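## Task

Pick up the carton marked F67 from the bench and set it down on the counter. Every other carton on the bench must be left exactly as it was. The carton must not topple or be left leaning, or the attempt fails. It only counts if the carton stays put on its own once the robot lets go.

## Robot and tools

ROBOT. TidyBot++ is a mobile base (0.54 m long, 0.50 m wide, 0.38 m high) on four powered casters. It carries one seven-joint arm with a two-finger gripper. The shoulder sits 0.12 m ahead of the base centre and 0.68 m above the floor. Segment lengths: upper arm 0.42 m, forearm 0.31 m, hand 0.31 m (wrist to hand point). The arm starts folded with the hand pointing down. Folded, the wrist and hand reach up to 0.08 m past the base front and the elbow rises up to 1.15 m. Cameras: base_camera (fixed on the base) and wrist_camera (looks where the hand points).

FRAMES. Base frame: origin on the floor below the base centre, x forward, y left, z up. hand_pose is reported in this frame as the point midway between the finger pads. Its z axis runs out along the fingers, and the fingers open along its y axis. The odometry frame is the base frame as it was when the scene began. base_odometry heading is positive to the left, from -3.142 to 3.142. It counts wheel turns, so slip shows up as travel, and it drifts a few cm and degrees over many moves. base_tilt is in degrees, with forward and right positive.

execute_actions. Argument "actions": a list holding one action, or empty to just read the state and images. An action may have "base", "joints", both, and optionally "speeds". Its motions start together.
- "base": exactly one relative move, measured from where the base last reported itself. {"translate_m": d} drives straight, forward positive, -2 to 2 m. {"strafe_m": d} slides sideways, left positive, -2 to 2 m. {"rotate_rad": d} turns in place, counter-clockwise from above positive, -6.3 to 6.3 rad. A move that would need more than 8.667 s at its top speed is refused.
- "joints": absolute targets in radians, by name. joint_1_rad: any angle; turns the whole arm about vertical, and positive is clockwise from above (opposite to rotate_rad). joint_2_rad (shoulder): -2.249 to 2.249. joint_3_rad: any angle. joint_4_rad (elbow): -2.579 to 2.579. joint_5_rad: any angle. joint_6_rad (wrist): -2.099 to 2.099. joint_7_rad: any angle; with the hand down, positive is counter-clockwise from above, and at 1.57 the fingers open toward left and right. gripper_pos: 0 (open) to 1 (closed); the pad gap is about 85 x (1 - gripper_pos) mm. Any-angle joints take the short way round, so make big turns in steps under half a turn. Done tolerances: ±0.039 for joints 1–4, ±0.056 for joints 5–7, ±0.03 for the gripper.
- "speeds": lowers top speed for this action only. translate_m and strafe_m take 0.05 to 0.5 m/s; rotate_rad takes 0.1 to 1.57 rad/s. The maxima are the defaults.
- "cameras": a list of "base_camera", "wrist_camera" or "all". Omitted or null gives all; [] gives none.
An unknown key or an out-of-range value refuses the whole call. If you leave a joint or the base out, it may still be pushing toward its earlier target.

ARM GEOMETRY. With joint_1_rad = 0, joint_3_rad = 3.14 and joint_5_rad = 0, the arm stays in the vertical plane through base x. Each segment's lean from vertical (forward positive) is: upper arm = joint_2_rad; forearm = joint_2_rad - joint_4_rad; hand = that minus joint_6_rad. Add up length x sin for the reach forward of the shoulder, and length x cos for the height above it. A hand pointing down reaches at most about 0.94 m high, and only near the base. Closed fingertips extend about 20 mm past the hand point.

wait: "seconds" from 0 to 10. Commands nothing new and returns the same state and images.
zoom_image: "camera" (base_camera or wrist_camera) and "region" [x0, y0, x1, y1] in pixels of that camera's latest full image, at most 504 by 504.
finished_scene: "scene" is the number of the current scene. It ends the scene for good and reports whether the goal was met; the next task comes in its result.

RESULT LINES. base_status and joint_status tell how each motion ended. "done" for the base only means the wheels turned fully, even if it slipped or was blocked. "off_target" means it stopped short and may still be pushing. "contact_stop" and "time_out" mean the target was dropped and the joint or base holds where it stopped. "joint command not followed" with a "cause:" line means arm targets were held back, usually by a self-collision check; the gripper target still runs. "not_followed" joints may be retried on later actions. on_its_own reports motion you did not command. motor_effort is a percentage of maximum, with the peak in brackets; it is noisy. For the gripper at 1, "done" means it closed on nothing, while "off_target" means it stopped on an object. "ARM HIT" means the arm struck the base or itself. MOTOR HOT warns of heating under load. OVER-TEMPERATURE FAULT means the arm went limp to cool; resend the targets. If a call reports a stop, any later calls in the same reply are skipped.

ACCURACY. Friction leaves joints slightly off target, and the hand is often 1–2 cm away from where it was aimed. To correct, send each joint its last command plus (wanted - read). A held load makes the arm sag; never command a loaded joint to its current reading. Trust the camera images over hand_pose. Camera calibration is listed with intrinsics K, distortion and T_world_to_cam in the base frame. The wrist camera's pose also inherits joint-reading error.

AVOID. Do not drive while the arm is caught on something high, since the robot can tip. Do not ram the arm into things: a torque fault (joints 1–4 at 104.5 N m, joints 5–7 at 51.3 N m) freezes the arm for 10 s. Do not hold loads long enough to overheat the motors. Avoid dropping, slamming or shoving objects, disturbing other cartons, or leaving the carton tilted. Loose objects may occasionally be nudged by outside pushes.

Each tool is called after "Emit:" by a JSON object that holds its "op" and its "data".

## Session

Emit:
{"op": "execute_actions", "data": {"actions": []}}

Scene clock: 0.00 s.
base_odometry: x=+0.000 y=+0.000 heading=+0.000 (m, m, rad; odometry frame)
base_tilt: forward=+0.0 right=+0.2 (deg)
base_status: not commanded
joint_positions: joint_1_rad=-0.030 joint_2_rad=-0.323 joint_3_rad=+3.127 joint_4_rad=-2.538 joint_5_rad=-0.041 joint_6_rad=-0.913 joint_7_rad=+1.567 gripper_pos=+0.000
joint_status: not commanded
motor_effort: joint_1_rad=+1 joint_2_rad=+0 joint_3_rad=-1 joint_4_rad=+9 joint_5_rad=+0 joint_6_rad=+0 joint_7_rad=+1 (%)
hand_pose: x=+0.2403 y=+0.0164 z=+0.5807 quat_wxyz=(-0.014, +1.000, +0.007, +0.006) (m; base frame)
pictures: base_camera, wrist_camera
camera_calibration (this result's frames):
wrist_camera: T_world_to_cam=[[-0.0164214, -0.998153, -0.0584913, 0.0631434], [-0.999838, 0.0159594, 0.00835668, 0.287598], [-0.00740775, 0.0586191, -0.998253, 0.71814], [0, 0, 0, 1]] pos_world=[0.293908, 0.0163402, 0.718175]
Images, in order (width x height): base_camera 644x364, wrist_camera 644x476.

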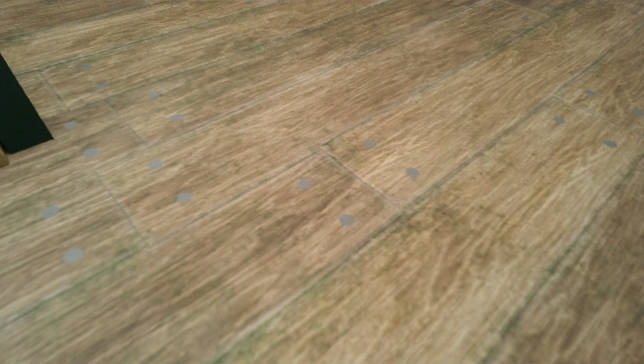

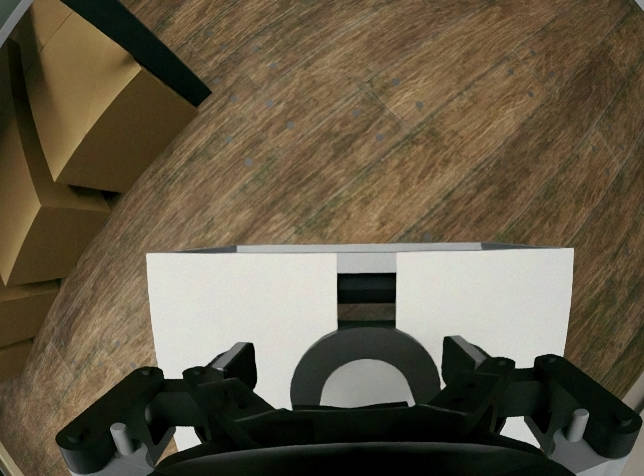

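Emit:
{"op": "execute_actions", "data": {"actions": [{"base": {"rotate_rad": -0.78}, "joints": {"joint_1_rad": -1.4, "joint_2_rad": -0.3, "joint_4_rad": -1.2, "joint_6_rad": -1.05}}]}}

Scene clock: 23.77 s.
base_odometry: x=+0.000 y=+0.000 heading=-0.778 (m, m, rad; odometry frame)
base_tilt: forward=+0.0 right=+0.2 (deg)
base_status: done
joint_positions: joint_1_rad=-1.390 joint_2_rad=-0.321 joint_3_rad=+3.127 joint_4_rad=-1.213 joint_5_rad=-0.041 joint_6_rad=-1.007 joint_7_rad=+1.567 gripper_pos=+0.000
joint_status: all done
motor_effort: joint_1_rad=+2(0) joint_2_rad=-7(9) joint_3_rad=+0(2) joint_4_rad=+17(19) joint_5_rad=+0(1) joint_6_rad=+10(10) joint_7_rad=+1(0) (%)
hand_pose: x=+0.1724 y=+0.4032 z=+1.1782 quat_wxyz=(-0.391, +0.620, +0.526, +0.432) (m; base frame)
pictures: base_camera, wrist_camera
camera_calibration (this result's frames):
wrist_camera: T_world_to_cam=[[0.989741, -0.124009, -0.0709594, -0.0281132], [-0.10849, -0.329125, -0.938034, 1.30905], [0.0929703, 0.936108, -0.339202, 0.143808], [0, 0, 0, 1]] pos_world=[0.156474, 0.292735, 1.27472]
Images, in order (width x height): base_camera 644x364, wrist_camera 644x476.

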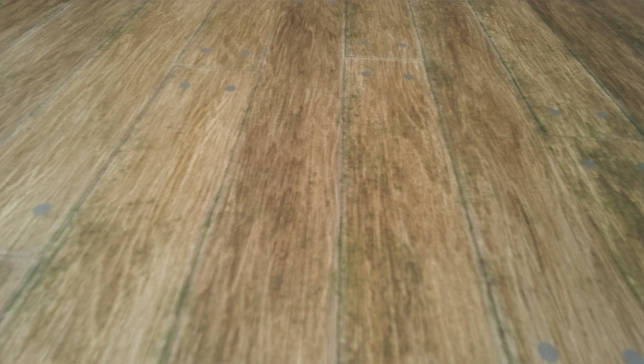

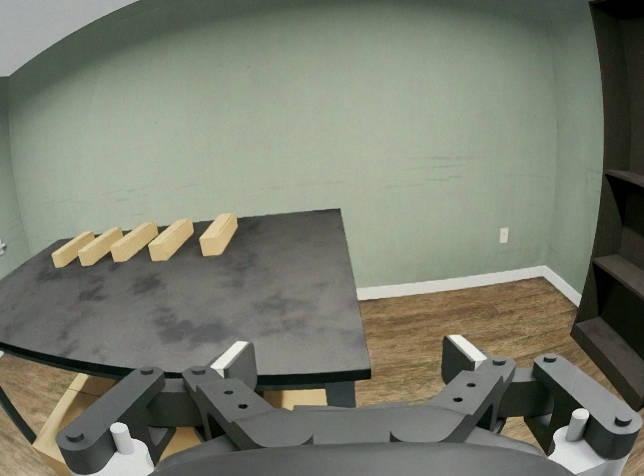

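Emit:
{"op": "execute_actions", "data": {"actions": [{"base": {"rotate_rad": -0.08}}], "cameras": []}}

Emit:
{"op": "execute_actions", "data": {"actions": [{"base": {"translate_m": 0.6}, "joints": {"joint_1_rad": -2.9}}]}}

Scene clock: 54.23 s.
base_odometry: x=+0.000 y=+0.000 heading=-0.857 (m, m, rad; odometry frame)
base_tilt: forward=+0.0 right=+0.2 (deg)
base_status: done
joint_positions: joint_1_rad=-1.392 joint_2_rad=-0.317 joint_3_rad=+3.127 joint_4_rad=-1.213 joint_5_rad=-0.041 joint_6_rad=-1.007 joint_7_rad=+1.567 gripper_pos=+0.000
joint_status: not commanded
motor_effort: joint_1_rad=+1(3) joint_2_rad=-7(8) joint_3_rad=+0(2) joint_4_rad=+17(18) joint_5_rad=+0(0) joint_6_rad=+10(10) joint_7_rad=+1(1) (%)
hand_pose: x=+0.1718 y=+0.4053 z=+1.1764 quat_wxyz=(-0.390, +0.621, +0.527, +0.430) (m; base frame)
pictures: none
No camera images: the call's "cameras" was empty. Leave "cameras" out to get every camera's image.

Scene clock: 56.97 s.
base_odometry: x=+0.392 y=-0.454 heading=-0.857 (m, m, rad; odometry frame)
base_tilt: forward=+0.0 right=+0.2 (deg)
base_status: done
joint_positions: joint_1_rad=-2.890 joint_2_rad=-0.314 joint_3_rad=+3.127 joint_4_rad=-1.212 joint_5_rad=-0.041 joint_6_rad=-1.011 joint_7_rad=+1.567 gripper_pos=+0.000
joint_status: all done
motor_effort: joint_1_rad=+1(2) joint_2_rad=-7(9) joint_3_rad=+0(3) joint_4_rad=+17(18) joint_5_rad=+0(1) joint_6_rad=+10(10) joint_7_rad=+1(1) (%)
hand_pose: x=-0.2824 y=+0.0824 z=+1.1744 quat_wxyz=(-0.576, +0.096, +0.810, +0.049) (m; base frame)
pictures: base_camera, wrist_camera
camera_calibration (this result's frames):
wrist_camera: T_world_to_cam=[[0.194205, 0.978359, -0.0713979, 0.0669084], [0.330278, -0.133747, -0.93436, 1.25408], [-0.923689, 0.157876, -0.349105, 0.273719], [0, 0, 0, 1]] pos_world=[-0.174358, 0.0590557, 1.27209]
Images, in order (width x height): base_camera 644x364, wrist_camera 644x476.

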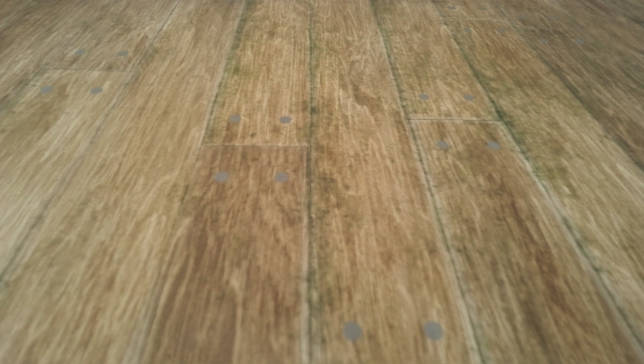

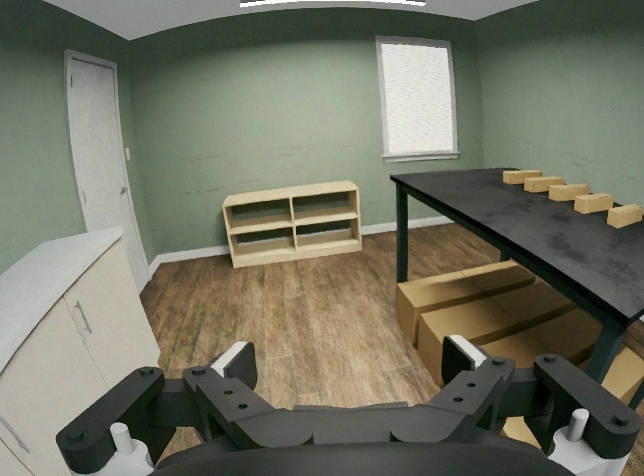

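Emit:
{"op": "execute_actions", "data": {"actions": [{"base": {"strafe_m": 2.0}, "joints": {"joint_1_rad": -3.6, "joint_6_rad": -1.2}}]}}

Scene clock: 67.90 s.
base_odometry: x=+1.905 y=+0.854 heading=-0.858 (m, m, rad; odometry frame)
base_tilt: forward=+0.0 right=+0.2 (deg)
base_status: done
joint_positions: joint_1_rad=-3.590 joint_2_rad=-0.314 joint_3_rad=+3.127 joint_4_rad=-1.212 joint_5_rad=-0.041 joint_6_rad=-1.159 joint_7_rad=+1.567 gripper_pos=+0.000
joint_status: all done
motor_effort: joint_1_rad=+2(3) joint_2_rad=-6(9) joint_3_rad=+0(2) joint_4_rad=+17(18) joint_5_rad=+0(0) joint_6_rad=+10(11) joint_7_rad=+1(1) (%)
hand_pose: x=-0.2243 y=-0.1879 z=+1.1323 quat_wxyz=(-0.498, -0.198, +0.833, -0.137) (m; base frame)
pictures: base_camera, wrist_camera
camera_calibration (this result's frames):
wrist_camera: T_world_to_cam=[[-0.475916, 0.876433, -0.0732786, 0.149832], [0.456393, 0.174884, -0.872423, 1.17555], [-0.751805, -0.448643, -0.483228, 0.431866], [0, 0, 0, 1]] pos_world=[-0.140528, -0.14315, 1.24525]
Images, in order (width x height): base_camera 644x364, wrist_camera 644x476.

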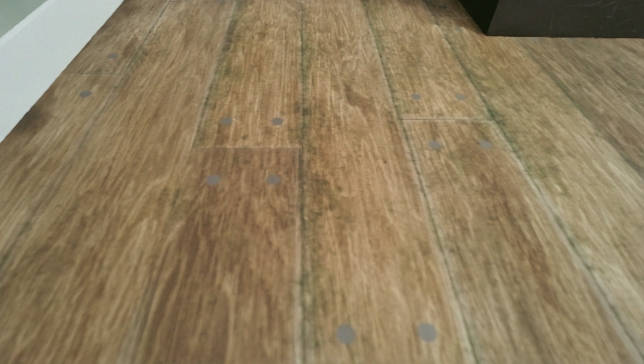

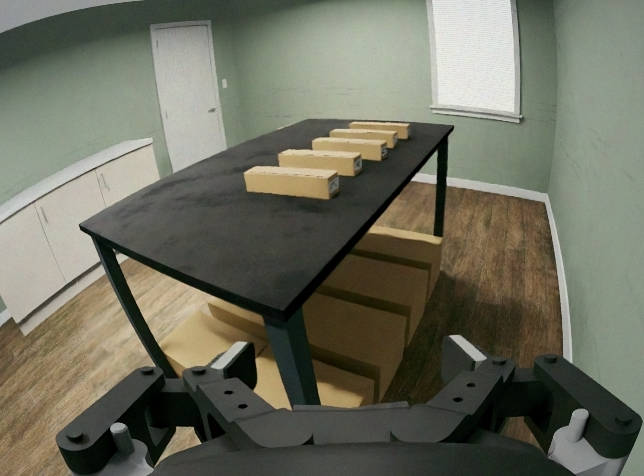

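Emit:
{"op": "execute_actions", "data": {"actions": [{"base": {"translate_m": -1.2}, "joints": {"joint_1_rad": -4.72, "joint_2_rad": -0.6, "joint_4_rad": -1.5, "joint_6_rad": -1.25}}]}}

Scene clock: 85.53 s.
base_odometry: x=+1.121 y=+1.762 heading=-0.858 (m, m, rad; odometry frame)
base_tilt: forward=+0.0 right=+0.2 (deg)
base_status: done
joint_positions: joint_1_rad=-4.710 joint_2_rad=-0.581 joint_3_rad=+3.127 joint_4_rad=-1.482 joint_5_rad=-0.041 joint_6_rad=-1.208 joint_7_rad=+1.567 gripper_pos=+0.000
joint_status: all done
motor_effort: joint_1_rad=+1(2) joint_2_rad=+2(8) joint_3_rad=+0(1) joint_4_rad=+17(18) joint_5_rad=+0(1) joint_6_rad=+9(10) joint_7_rad=+0(1) (%)
hand_pose: x=+0.1382 y=-0.2825 z=+1.0690 quat_wxyz=(-0.334, -0.620, +0.609, -0.363) (m; base frame)
pictures: base_camera, wrist_camera
camera_calibration (this result's frames):
wrist_camera: T_world_to_cam=[[-0.996624, -0.042361, -0.0703349, 0.209807], [0.0371369, 0.531431, -0.846287, 1.10219], [0.0732277, -0.846042, -0.528064, 0.452945], [0, 0, 0, 1]] pos_world=[0.134999, -0.193643, 1.18671]
Images, in order (width x height): base_camera 644x364, wrist_camera 644x476.

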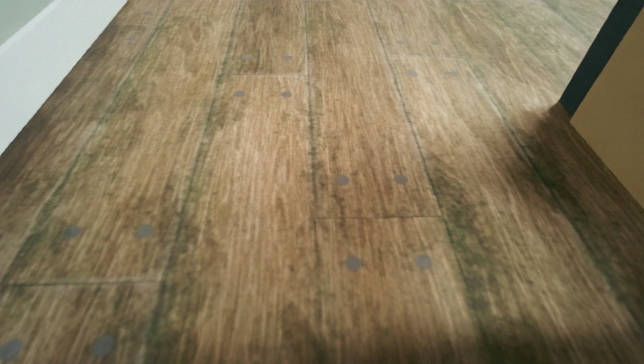

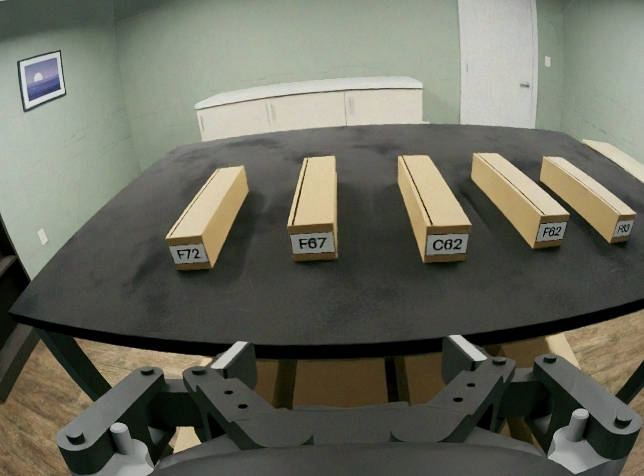

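Emit:
{"op": "zoom_image", "data": {"camera": "wrist_camera", "region": [150, 140, 644, 290]}}

Region (150, 140, 644, 290) of wrist_camera's 644x476 image, scaled by 1.020; it fills the top 153 rows of this view, and the rest is white.

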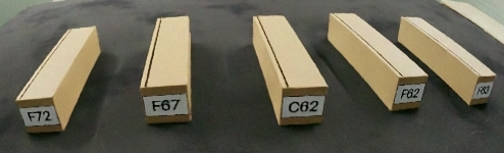

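Emit:
{"op": "execute_actions", "data": {"actions": [{"base": {"strafe_m": -0.15}, "joints": {"joint_2_rad": 0.29, "joint_4_rad": -0.575, "joint_6_rad": -1.67}}], "cameras": []}}

Emit:
{"op": "execute_actions", "data": {"actions": [{"base": {"translate_m": 0.04}}]}}

Scene clock: 126.53 s.
base_odometry: x=+1.007 y=+1.664 heading=-0.858 (m, m, rad; odometry frame)
base_tilt: forward=+0.0 right=+0.2 (deg)
base_status: done
joint_positions: joint_1_rad=-4.710 joint_2_rad=+0.281 joint_3_rad=+3.127 joint_4_rad=-0.593 joint_5_rad=-0.041 joint_6_rad=-1.627 joint_7_rad=+1.567 gripper_pos=+0.000
joint_status: all done
motor_effort: joint_1_rad=+1(1) joint_2_rad=-28(30) joint_3_rad=-1(1) joint_4_rad=+15(16) joint_5_rad=+1(0) joint_6_rad=+7(10) joint_7_rad=+1(1) (%)
hand_pose: x=+0.1382 y=-0.5434 z=+1.0387 quat_wxyz=(-0.206, -0.679, +0.663, -0.239) (m; base frame)
pictures: none
No camera images: the call's "cameras" was empty. Leave "cameras" out to get every camera's image.

Scene clock: 127.47 s.
base_odometry: x=+1.033 y=+1.633 heading=-0.859 (m, m, rad; odometry frame)
base_tilt: forward=+0.0 right=+0.2 (deg)
base_status: done
joint_positions: joint_1_rad=-4.722 joint_2_rad=+0.281 joint_3_rad=+3.127 joint_4_rad=-0.592 joint_5_rad=-0.041 joint_6_rad=-1.628 joint_7_rad=+1.567 gripper_pos=+0.000
joint_status: not commanded
motor_effort: joint_1_rad=+1(3) joint_2_rad=-27(29) joint_3_rad=-1(3) joint_4_rad=+15(16) joint_5_rad=+1(1) joint_6_rad=+7(7) joint_7_rad=+1(0) (%)
hand_pose: x=+0.1442 y=-0.5429 z=+1.0388 quat_wxyz=(-0.205, -0.682, +0.660, -0.240) (m; base frame)
pictures: base_camera, wrist_camera
camera_calibration (this result's frames):
wrist_camera: T_world_to_cam=[[-0.995996, -0.038453, -0.0807007, 0.215512], [0.0155192, 0.81467, -0.579717, 1.09475], [0.0880363, -0.578649, -0.810811, 0.653081], [0, 0, 0, 1]] pos_world=[0.140165, -0.505666, 1.18156]
Images, in order (width x height): base_camera 644x364, wrist_camera 644x476.

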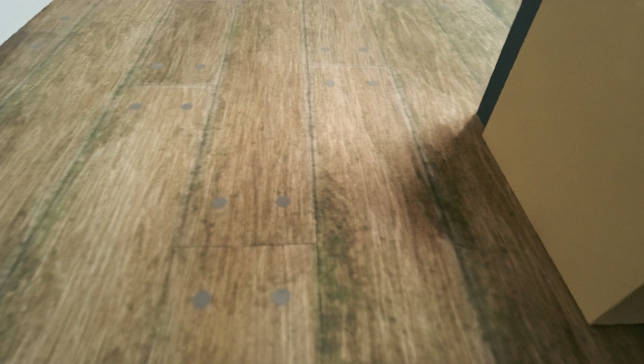

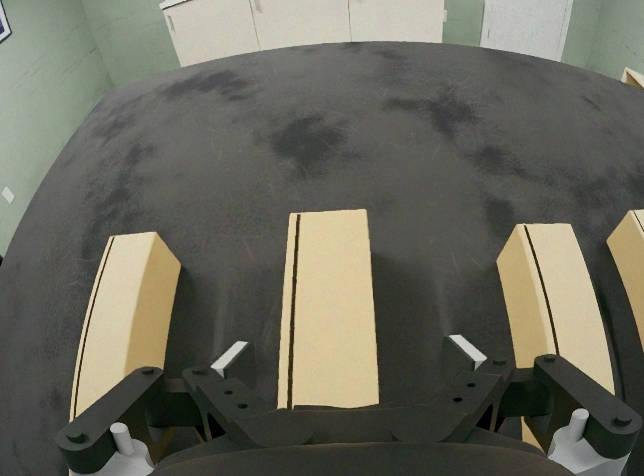

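Emit:
{"op": "execute_actions", "data": {"actions": [{"base": {"translate_m": 0.016}}], "cameras": ["wrist_camera"]}}

Scene clock: 136.57 s.
base_odometry: x=+1.043 y=+1.621 heading=-0.859 (m, m, rad; odometry frame)
base_tilt: forward=+0.0 right=+0.2 (deg)
base_status: done
joint_positions: joint_1_rad=-4.724 joint_2_rad=+0.281 joint_3_rad=+3.127 joint_4_rad=-0.592 joint_5_rad=-0.041 joint_6_rad=-1.628 joint_7_rad=+1.567 gripper_pos=+0.000
joint_status: not commanded
motor_effort: joint_1_rad=+2(5) joint_2_rad=-28(30) joint_3_rad=-1(2) joint_4_rad=+15(16) joint_5_rad=+0(2) joint_6_rad=+7(7) joint_7_rad=+1(2) (%)
hand_pose: x=+0.1455 y=-0.5428 z=+1.0389 quat_wxyz=(-0.204, -0.683, +0.659, -0.241) (m; base frame)
pictures: wrist_camera
camera_calibration (this result's frames):
wrist_camera: T_world_to_cam=[[-0.995908, -0.0406874, -0.0806973, 0.215497], [0.013698, 0.814648, -0.579794, 1.09504], [0.0893302, -0.578527, -0.810757, 0.652883], [0, 0, 0, 1]] pos_world=[0.141293, -0.505592, 1.18162]
Images, in order (width x height): wrist_camera 644x476.

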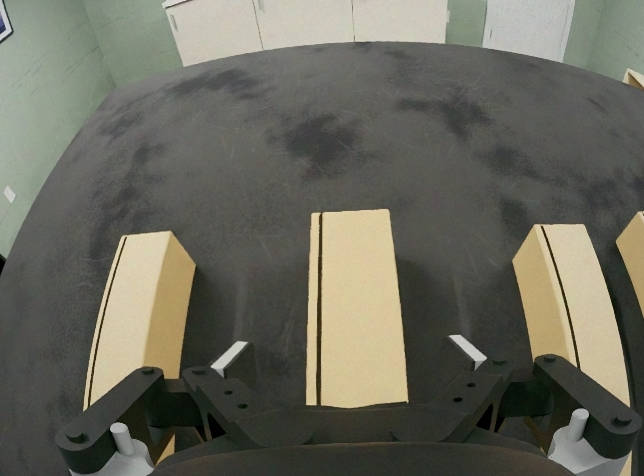

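Emit:
{"op": "execute_actions", "data": {"actions": [{"joints": {"joint_2_rad": 0.115, "joint_4_rad": -1.11, "joint_6_rad": -1.21}}], "cameras": ["wrist_camera"]}}

Scene clock: 146.03 s.
base_odometry: x=+1.043 y=+1.621 heading=-0.859 (m, m, rad; odometry frame)
base_tilt: forward=+0.0 right=+0.2 (deg)
base_status: not commanded
joint_positions: joint_1_rad=-4.724 joint_2_rad=+0.136 joint_3_rad=+3.127 joint_4_rad=-1.095 joint_5_rad=-0.041 joint_6_rad=-1.252 joint_7_rad=+1.567 gripper_pos=+0.000
joint_status: all done
motor_effort: joint_1_rad=+2(2) joint_2_rad=-25(28) joint_3_rad=-1(1) joint_4_rad=+18(17) joint_5_rad=+1(0) joint_6_rad=+7(7) joint_7_rad=+1(1) (%)
hand_pose: x=+0.1460 y=-0.5433 z=+0.9575 quat_wxyz=(-0.210, -0.676, +0.662, -0.247) (m; base frame)
pictures: wrist_camera
camera_calibration (this result's frames):
wrist_camera: T_world_to_cam=[[-0.995858, -0.0291491, -0.0861228, 0.220871], [0.0277788, 0.804382, -0.593463, 1.05365], [0.0865745, -0.593398, -0.80024, 0.568812], [0, 0, 0, 1]] pos_world=[0.141442, -0.503571, 1.09951]
Images, in order (width x height): wrist_camera 644x476.

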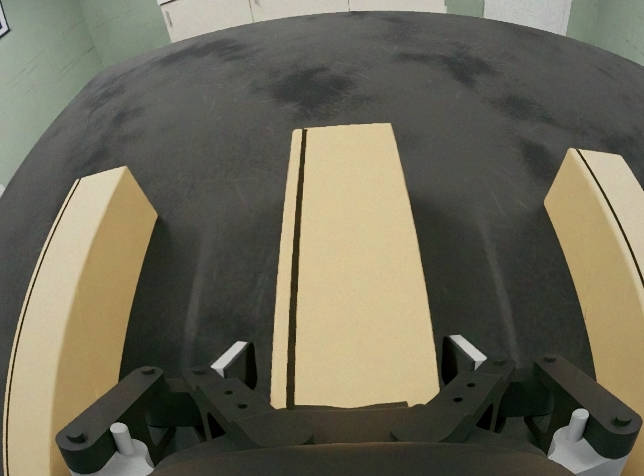

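Emit:
{"op": "execute_actions", "data": {"actions": [{"joints": {"gripper_pos": 1.0}}], "cameras": ["wrist_camera"]}}

Scene clock: 152.37 s.
base_odometry: x=+1.043 y=+1.621 heading=-0.859 (m, m, rad; odometry frame)
base_tilt: forward=+0.0 right=+0.2 (deg)
base_status: not commanded
joint_positions: joint_1_rad=-4.724 joint_2_rad=+0.130 joint_3_rad=+3.127 joint_4_rad=-1.098 joint_5_rad=-0.041 joint_6_rad=-1.251 joint_7_rad=+1.567 gripper_pos=+0.345
joint_status: gripper_pos off_target (ended at +0.345, target +1.000)
motor_effort: joint_1_rad=+2(2) joint_2_rad=-25(26) joint_3_rad=-1(1) joint_4_rad=+18(19) joint_5_rad=+0(0) joint_6_rad=+7(7) joint_7_rad=+0(0) (%)
hand_pose: x=+0.1459 y=-0.5414 z=+0.9596 quat_wxyz=(-0.211, -0.676, +0.661, -0.248) (m; base frame)
pictures: wrist_camera
camera_calibration (this result's frames):
wrist_camera: T_world_to_cam=[[-0.995856, -0.029486, -0.086035, 0.220816], [0.0278509, 0.801667, -0.597122, 1.05543], [0.0865781, -0.597043, -0.797523, 0.567056], [0, 0, 0, 1]] pos_world=[0.141411, -0.501035, 1.10146]
Images, in order (width x height): wrist_camera 644x476.

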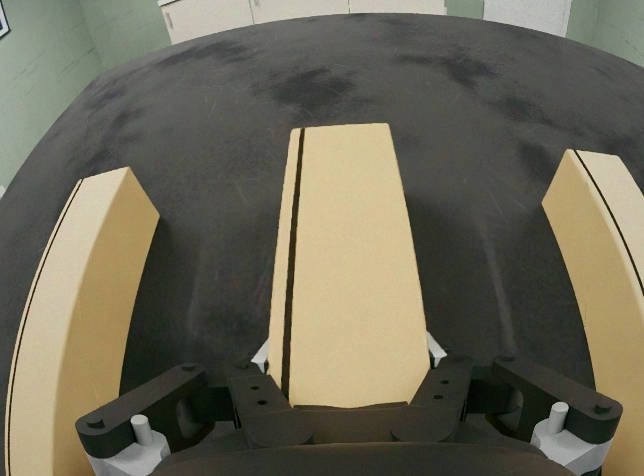

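Emit:
{"op": "execute_actions", "data": {"actions": [{"base": {"strafe_m": 0.07}, "speeds": {"strafe_m": 0.06}, "joints": {"joint_2_rad": -0.12, "joint_4_rad": -0.82, "joint_6_rad": -1.8}}], "cameras": ["wrist_camera"]}}

Scene clock: 160.83 s.
base_odometry: x=+1.097 y=+1.666 heading=-0.859 (m, m, rad; odometry frame)
base_tilt: forward=+0.0 right=+0.2 (deg)
base_status: done
joint_positions: joint_1_rad=-4.724 joint_2_rad=-0.132 joint_3_rad=+3.127 joint_4_rad=-0.827 joint_5_rad=-0.041 joint_6_rad=-1.767 joint_7_rad=+1.567 gripper_pos=+0.345
joint_status: all done
motor_effort: joint_1_rad=+2(2) joint_2_rad=-10(32) joint_3_rad=+0(1) joint_4_rad=+14(20) joint_5_rad=+1(0) joint_6_rad=+7(8) joint_7_rad=+1(1) (%)
hand_pose: x=+0.1425 y=-0.3409 z=+1.0983 quat_wxyz=(-0.220, -0.681, +0.651, -0.251) (m; base frame)
pictures: wrist_camera
camera_calibration (this result's frames):
wrist_camera: T_world_to_cam=[[-0.996386, -0.0480522, -0.0700472, 0.21142], [0.00479816, 0.791466, -0.611195, 0.992908], [0.0848092, -0.609322, -0.788375, 0.783662], [0, 0, 0, 1]] pos_world=[0.13943, -0.298191, 1.23949]
Images, in order (width x height): wrist_camera 644x476.

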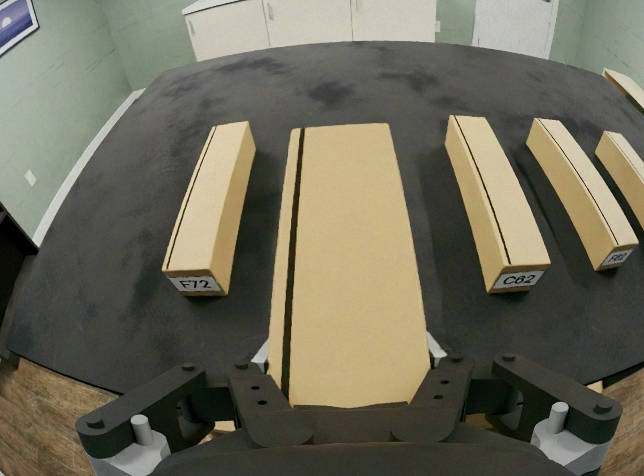

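Emit:
{"op": "execute_actions", "data": {"actions": [{"base": {"translate_m": 1.12}}], "cameras": ["wrist_camera"]}}

Scene clock: 171.43 s.
base_odometry: x=+1.829 y=+0.819 heading=-0.859 (m, m, rad; odometry frame)
base_tilt: forward=+0.0 right=+0.2 (deg)
base_status: done
joint_positions: joint_1_rad=-4.723 joint_2_rad=-0.131 joint_3_rad=+3.127 joint_4_rad=-0.827 joint_5_rad=-0.041 joint_6_rad=-1.767 joint_7_rad=+1.567 gripper_pos=+0.345
joint_status: not commanded
motor_effort: joint_1_rad=+1(0) joint_2_rad=-10(13) joint_3_rad=+0(3) joint_4_rad=+14(14) joint_5_rad=-1(2) joint_6_rad=+7(8) joint_7_rad=+1(1) (%)
hand_pose: x=+0.1422 y=-0.3411 z=+1.0982 quat_wxyz=(-0.220, -0.681, +0.652, -0.251) (m; base frame)
pictures: wrist_camera
camera_calibration (this result's frames):
wrist_camera: T_world_to_cam=[[-0.996423, -0.0472802, -0.0700388, 0.211403], [0.00537179, 0.791711, -0.610873, 0.992621], [0.0843326, -0.609064, -0.788625, 0.78389], [0, 0, 0, 1]] pos_world=[0.139208, -0.298434, 1.23937]
Images, in order (width x height): wrist_camera 644x476.

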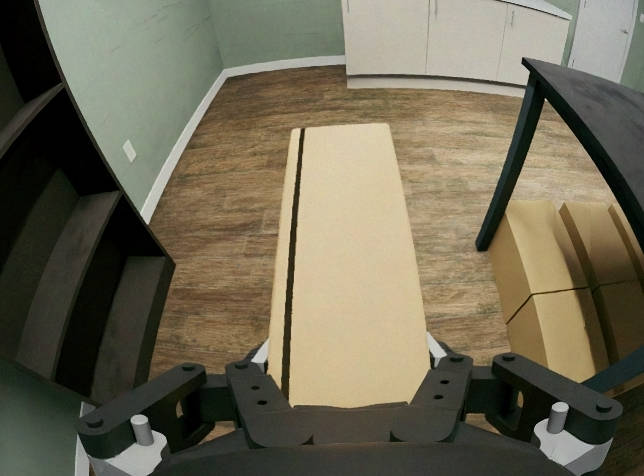

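Emit:
{"op": "execute_actions", "data": {"actions": [{"base": {"strafe_m": -2.0}}], "cameras": []}}

Emit:
{"op": "execute_actions", "data": {"actions": [{"base": {"translate_m": -0.3}}]}}

Scene clock: 185.93 s.
base_odometry: x=+0.316 y=-0.490 heading=-0.858 (m, m, rad; odometry frame)
base_tilt: forward=+0.0 right=+0.2 (deg)
base_status: done
joint_positions: joint_1_rad=-4.723 joint_2_rad=-0.121 joint_3_rad=+3.127 joint_4_rad=-0.827 joint_5_rad=-0.041 joint_6_rad=-1.767 joint_7_rad=+1.567 gripper_pos=+0.345
joint_status: not commanded
motor_effort: joint_1_rad=+1(2) joint_2_rad=-11(14) joint_3_rad=+0(0) joint_4_rad=+14(15) joint_5_rad=+0(0) joint_6_rad=+8(8) joint_7_rad=+1(1) (%)
hand_pose: x=+0.1423 y=-0.3454 z=+1.0945 quat_wxyz=(-0.216, -0.682, +0.653, -0.247) (m; base frame)
pictures: none
No camera images: the call's "cameras" was empty. Leave "cameras" out to get every camera's image.

Scene clock: 187.83 s.
base_odometry: x=+0.119 y=-0.263 heading=-0.857 (m, m, rad; odometry frame)
base_tilt: forward=+0.0 right=+0.2 (deg)
base_status: done
joint_positions: joint_1_rad=-4.723 joint_2_rad=-0.121 joint_3_rad=+3.127 joint_4_rad=-0.827 joint_5_rad=-0.041 joint_6_rad=-1.767 joint_7_rad=+1.567 gripper_pos=+0.345
joint_status: not commanded
motor_effort: joint_1_rad=+2(0) joint_2_rad=-11(13) joint_3_rad=-1(1) joint_4_rad=+14(14) joint_5_rad=+1(1) joint_6_rad=+8(8) joint_7_rad=+1(2) (%)
hand_pose: x=+0.1421 y=-0.3454 z=+1.0945 quat_wxyz=(-0.216, -0.682, +0.653, -0.247) (m; base frame)
pictures: base_camera, wrist_camera
camera_calibration (this result's frames):
wrist_camera: T_world_to_cam=[[-0.99646, -0.0459226, -0.0704136, 0.211663], [0.00575882, 0.79835, -0.602166, 0.986462], [0.0838677, -0.60044, -0.79526, 0.788701], [0, 0, 0, 1]] pos_world=[0.139087, -0.304254, 1.23614]
Images, in order (width x height): base_camera 644x364, wrist_camera 644x476.

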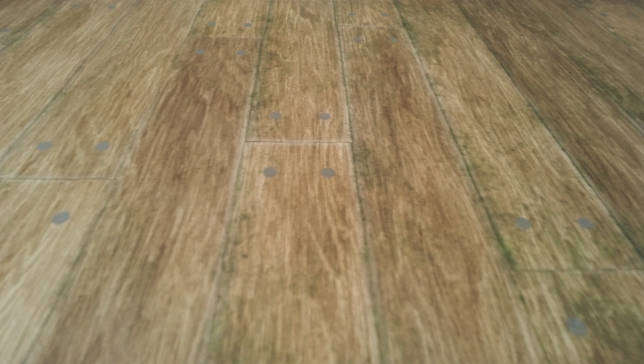

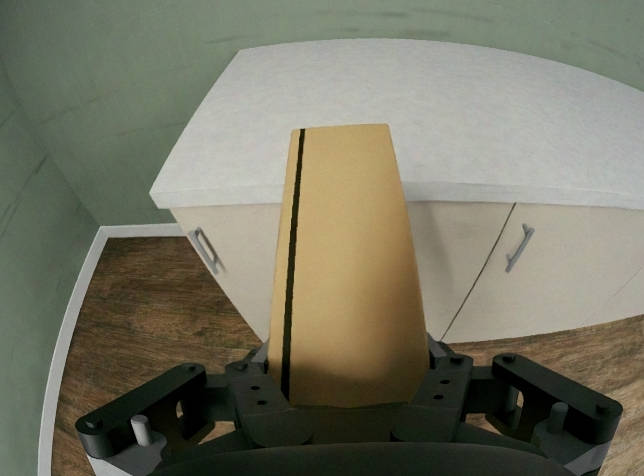

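Emit:
{"op": "execute_actions", "data": {"actions": [{"base": {"strafe_m": -0.36}, "joints": {"joint_2_rad": 0.19, "joint_4_rad": -0.88, "joint_6_rad": -1.36}}]}}

Scene clock: 202.77 s.
base_odometry: x=-0.153 y=-0.498 heading=-0.859 (m, m, rad; odometry frame)
base_tilt: forward=+0.0 right=+0.2 (deg)
base_status: done
joint_positions: joint_1_rad=-4.723 joint_2_rad=+0.209 joint_3_rad=+3.127 joint_4_rad=-0.877 joint_5_rad=-0.041 joint_6_rad=-1.396 joint_7_rad=+1.567 gripper_pos=+0.345
joint_status: all done
motor_effort: joint_1_rad=+2(1) joint_2_rad=-28(36) joint_3_rad=-1(1) joint_4_rad=+18(19) joint_5_rad=-1(0) joint_6_rad=+7(9) joint_7_rad=+1(1) (%)
hand_pose: x=+0.1455 y=-0.5552 z=+0.9946 quat_wxyz=(-0.210, -0.677, +0.660, -0.247) (m; base frame)
pictures: base_camera, wrist_camera
camera_calibration (this result's frames):
wrist_camera: T_world_to_cam=[[-0.995853, -0.0332056, -0.0847023, 0.219572], [0.0238088, 0.80345, -0.594896, 1.08678], [0.0878079, -0.594446, -0.799327, 0.589746], [0, 0, 0, 1]] pos_world=[0.141002, -0.515313, 1.13652]
Images, in order (width x height): base_camera 644x364, wrist_camera 644x476.

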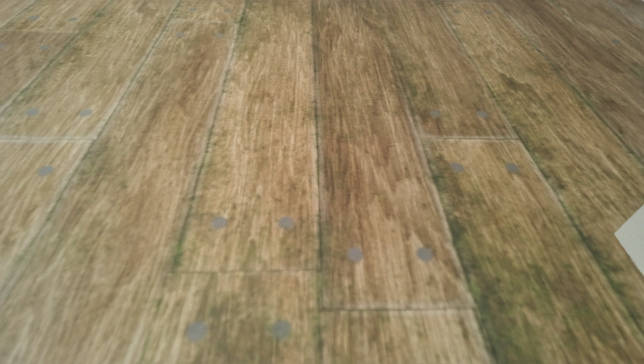

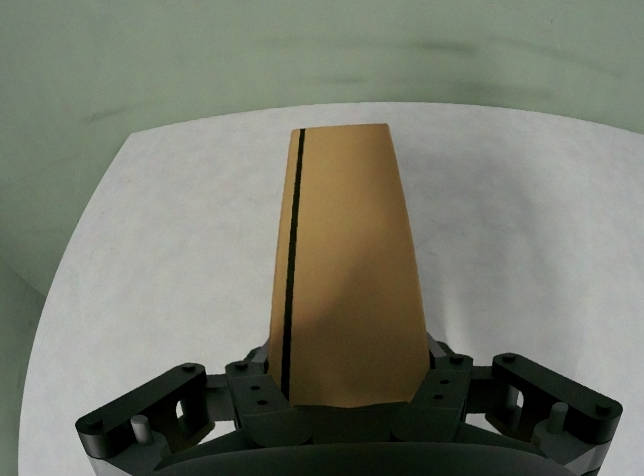

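Emit:
{"op": "execute_actions", "data": {"actions": [{"joints": {"joint_4_rad": -0.96, "joint_6_rad": -1.28}}], "cameras": []}}

Scene clock: 211.37 s.
base_odometry: x=-0.153 y=-0.498 heading=-0.859 (m, m, rad; odometry frame)
base_tilt: forward=+0.0 right=+0.2 (deg)
base_status: not commanded
joint_positions: joint_1_rad=-4.723 joint_2_rad=+0.206 joint_3_rad=+3.127 joint_4_rad=-0.951 joint_5_rad=-0.041 joint_6_rad=-1.324 joint_7_rad=+1.567 gripper_pos=+0.345
joint_status: all done
motor_effort: joint_1_rad=+1(2) joint_2_rad=-28(29) joint_3_rad=-1(0) joint_4_rad=+18(19) joint_5_rad=-1(1) joint_6_rad=+7(7) joint_7_rad=+1(1) (%)
hand_pose: x=+0.1456 y=-0.5642 z=+0.9748 quat_wxyz=(-0.211, -0.676, +0.661, -0.248) (m; base frame)
pictures: none
No camera images: the call's "cameras" was empty. Leave "cameras" out to get every camera's image.

Emit:
{"op": "execute_actions", "data": {"actions": [{"joints": {"joint_4_rad": -1.01, "joint_6_rad": -1.235}}], "cameras": []}}

Scene clock: 216.67 s.
base_odometry: x=-0.153 y=-0.498 heading=-0.859 (m, m, rad; odometry frame)
base_tilt: forward=+0.0 right=+0.2 (deg)
base_status: not commanded
joint_positions: joint_1_rad=-4.723 joint_2_rad=+0.205 joint_3_rad=+3.127 joint_4_rad=-1.000 joint_5_rad=-0.041 joint_6_rad=-1.279 joint_7_rad=+1.567 gripper_pos=+0.345
joint_status: all done
motor_effort: joint_1_rad=+2(2) joint_2_rad=-28(29) joint_3_rad=-1(1) joint_4_rad=+18(19) joint_5_rad=+1(0) joint_6_rad=+8(7) joint_7_rad=+1(0) (%)
hand_pose: x=+0.1456 y=-0.5686 z=+0.9601 quat_wxyz=(-0.209, -0.676, +0.662, -0.247) (m; base frame)
pictures: none
No camera images: the call's "cameras" was empty. Leave "cameras" out to get every camera's image.

Emit:
{"op": "execute_actions", "data": {"actions": [{"joints": {"joint_4_rad": -1.04, "joint_6_rad": -1.215}}], "cameras": []}}

Scene clock: 225.63 s.
base_odometry: x=-0.153 y=-0.498 heading=-0.859 (m, m, rad; odometry frame)
base_tilt: forward=+0.0 right=+0.2 (deg)
base_status: not commanded
joint_positions: joint_1_rad=-4.723 joint_2_rad=+0.201 joint_3_rad=+3.127 joint_4_rad=-1.023 joint_5_rad=-0.041 joint_6_rad=-1.256 joint_7_rad=+1.567 gripper_pos=+0.345
joint_status: all done
motor_effort: joint_1_rad=+1(2) joint_2_rad=-26(28) joint_3_rad=+0(1) joint_4_rad=+18(18) joint_5_rad=+0(0) joint_6_rad=+7(9) joint_7_rad=+1(1) (%)
hand_pose: x=+0.1456 y=-0.5700 z=+0.9557 quat_wxyz=(-0.211, -0.675, +0.662, -0.248) (m; base frame)
pictures: none
No camera images: the call's "cameras" was empty. Leave "cameras" out to get every camera's image.

Emit:
{"op": "execute_actions", "data": {"actions": [{"joints": {"gripper_pos": 0.0}}], "cameras": []}}

Emit:
{"op": "execute_actions", "data": {"actions": [{"joints": {"joint_2_rad": -0.2, "joint_4_rad": -0.9, "joint_6_rad": -1.7}}], "cameras": ["wrist_camera"]}}

Scene clock: 233.50 s.
base_odometry: x=-0.153 y=-0.498 heading=-0.859 (m, m, rad; odometry frame)
base_tilt: forward=+0.0 right=+0.2 (deg)
base_status: not commanded
joint_positions: joint_1_rad=-4.723 joint_2_rad=+0.200 joint_3_rad=+3.127 joint_4_rad=-1.024 joint_5_rad=-0.041 joint_6_rad=-1.255 joint_7_rad=+1.567 gripper_pos=+0.000
joint_status: all done
motor_effort: joint_1_rad=+1(2) joint_2_rad=-27(28) joint_3_rad=-1(1) joint_4_rad=+18(18) joint_5_rad=-1(0) joint_6_rad=+7(7) joint_7_rad=+1(0) (%)
hand_pose: x=+0.1456 y=-0.5701 z=+0.9555 quat_wxyz=(-0.211, -0.675, +0.662, -0.248) (m; base frame)
pictures: none
No camera images: the call's "cameras" was empty. Leave "cameras" out to get every camera's image.

Scene clock: 235.23 s.
base_odometry: x=-0.153 y=-0.498 heading=-0.858 (m, m, rad; odometry frame)
base_tilt: forward=+0.0 right=+0.2 (deg)
base_status: not commanded
joint_positions: joint_1_rad=-4.723 joint_2_rad=-0.208 joint_3_rad=+3.127 joint_4_rad=-0.908 joint_5_rad=-0.041 joint_6_rad=-1.662 joint_7_rad=+1.567 gripper_pos=+0.000
joint_status: all done
motor_effort: joint_1_rad=+1(1) joint_2_rad=-8(30) joint_3_rad=+0(0) joint_4_rad=+14(20) joint_5_rad=-1(0) joint_6_rad=+8(8) joint_7_rad=+1(1) (%)
hand_pose: x=+0.1425 y=-0.3338 z=+1.1124 quat_wxyz=(-0.252, -0.668, +0.640, -0.284) (m; base frame)
pictures: wrist_camera
camera_calibration (this result's frames):
wrist_camera: T_world_to_cam=[[-0.99626, -0.0509286, -0.069805, 0.21148], [0.0109358, 0.727038, -0.686511, 1.05727], [0.0857138, -0.684706, -0.723761, 0.701966], [0, 0, 0, 1]] pos_world=[0.138959, -0.277264, 1.24864]
Images, in order (width x height): wrist_camera 644x476.

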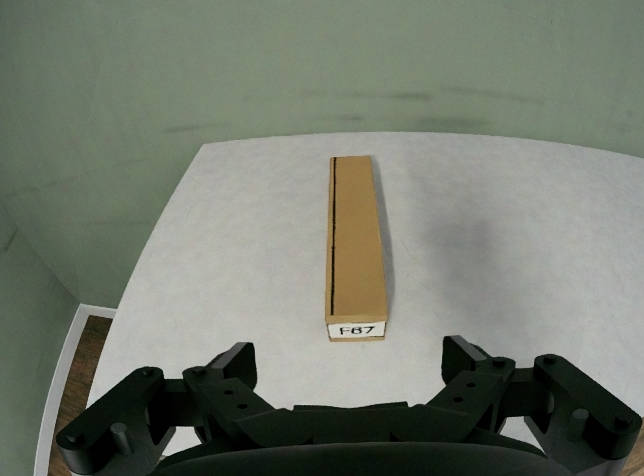

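Emit:
{"op": "finished_scene", "data": {"scene": 2}}

The scene is finished: the task was done.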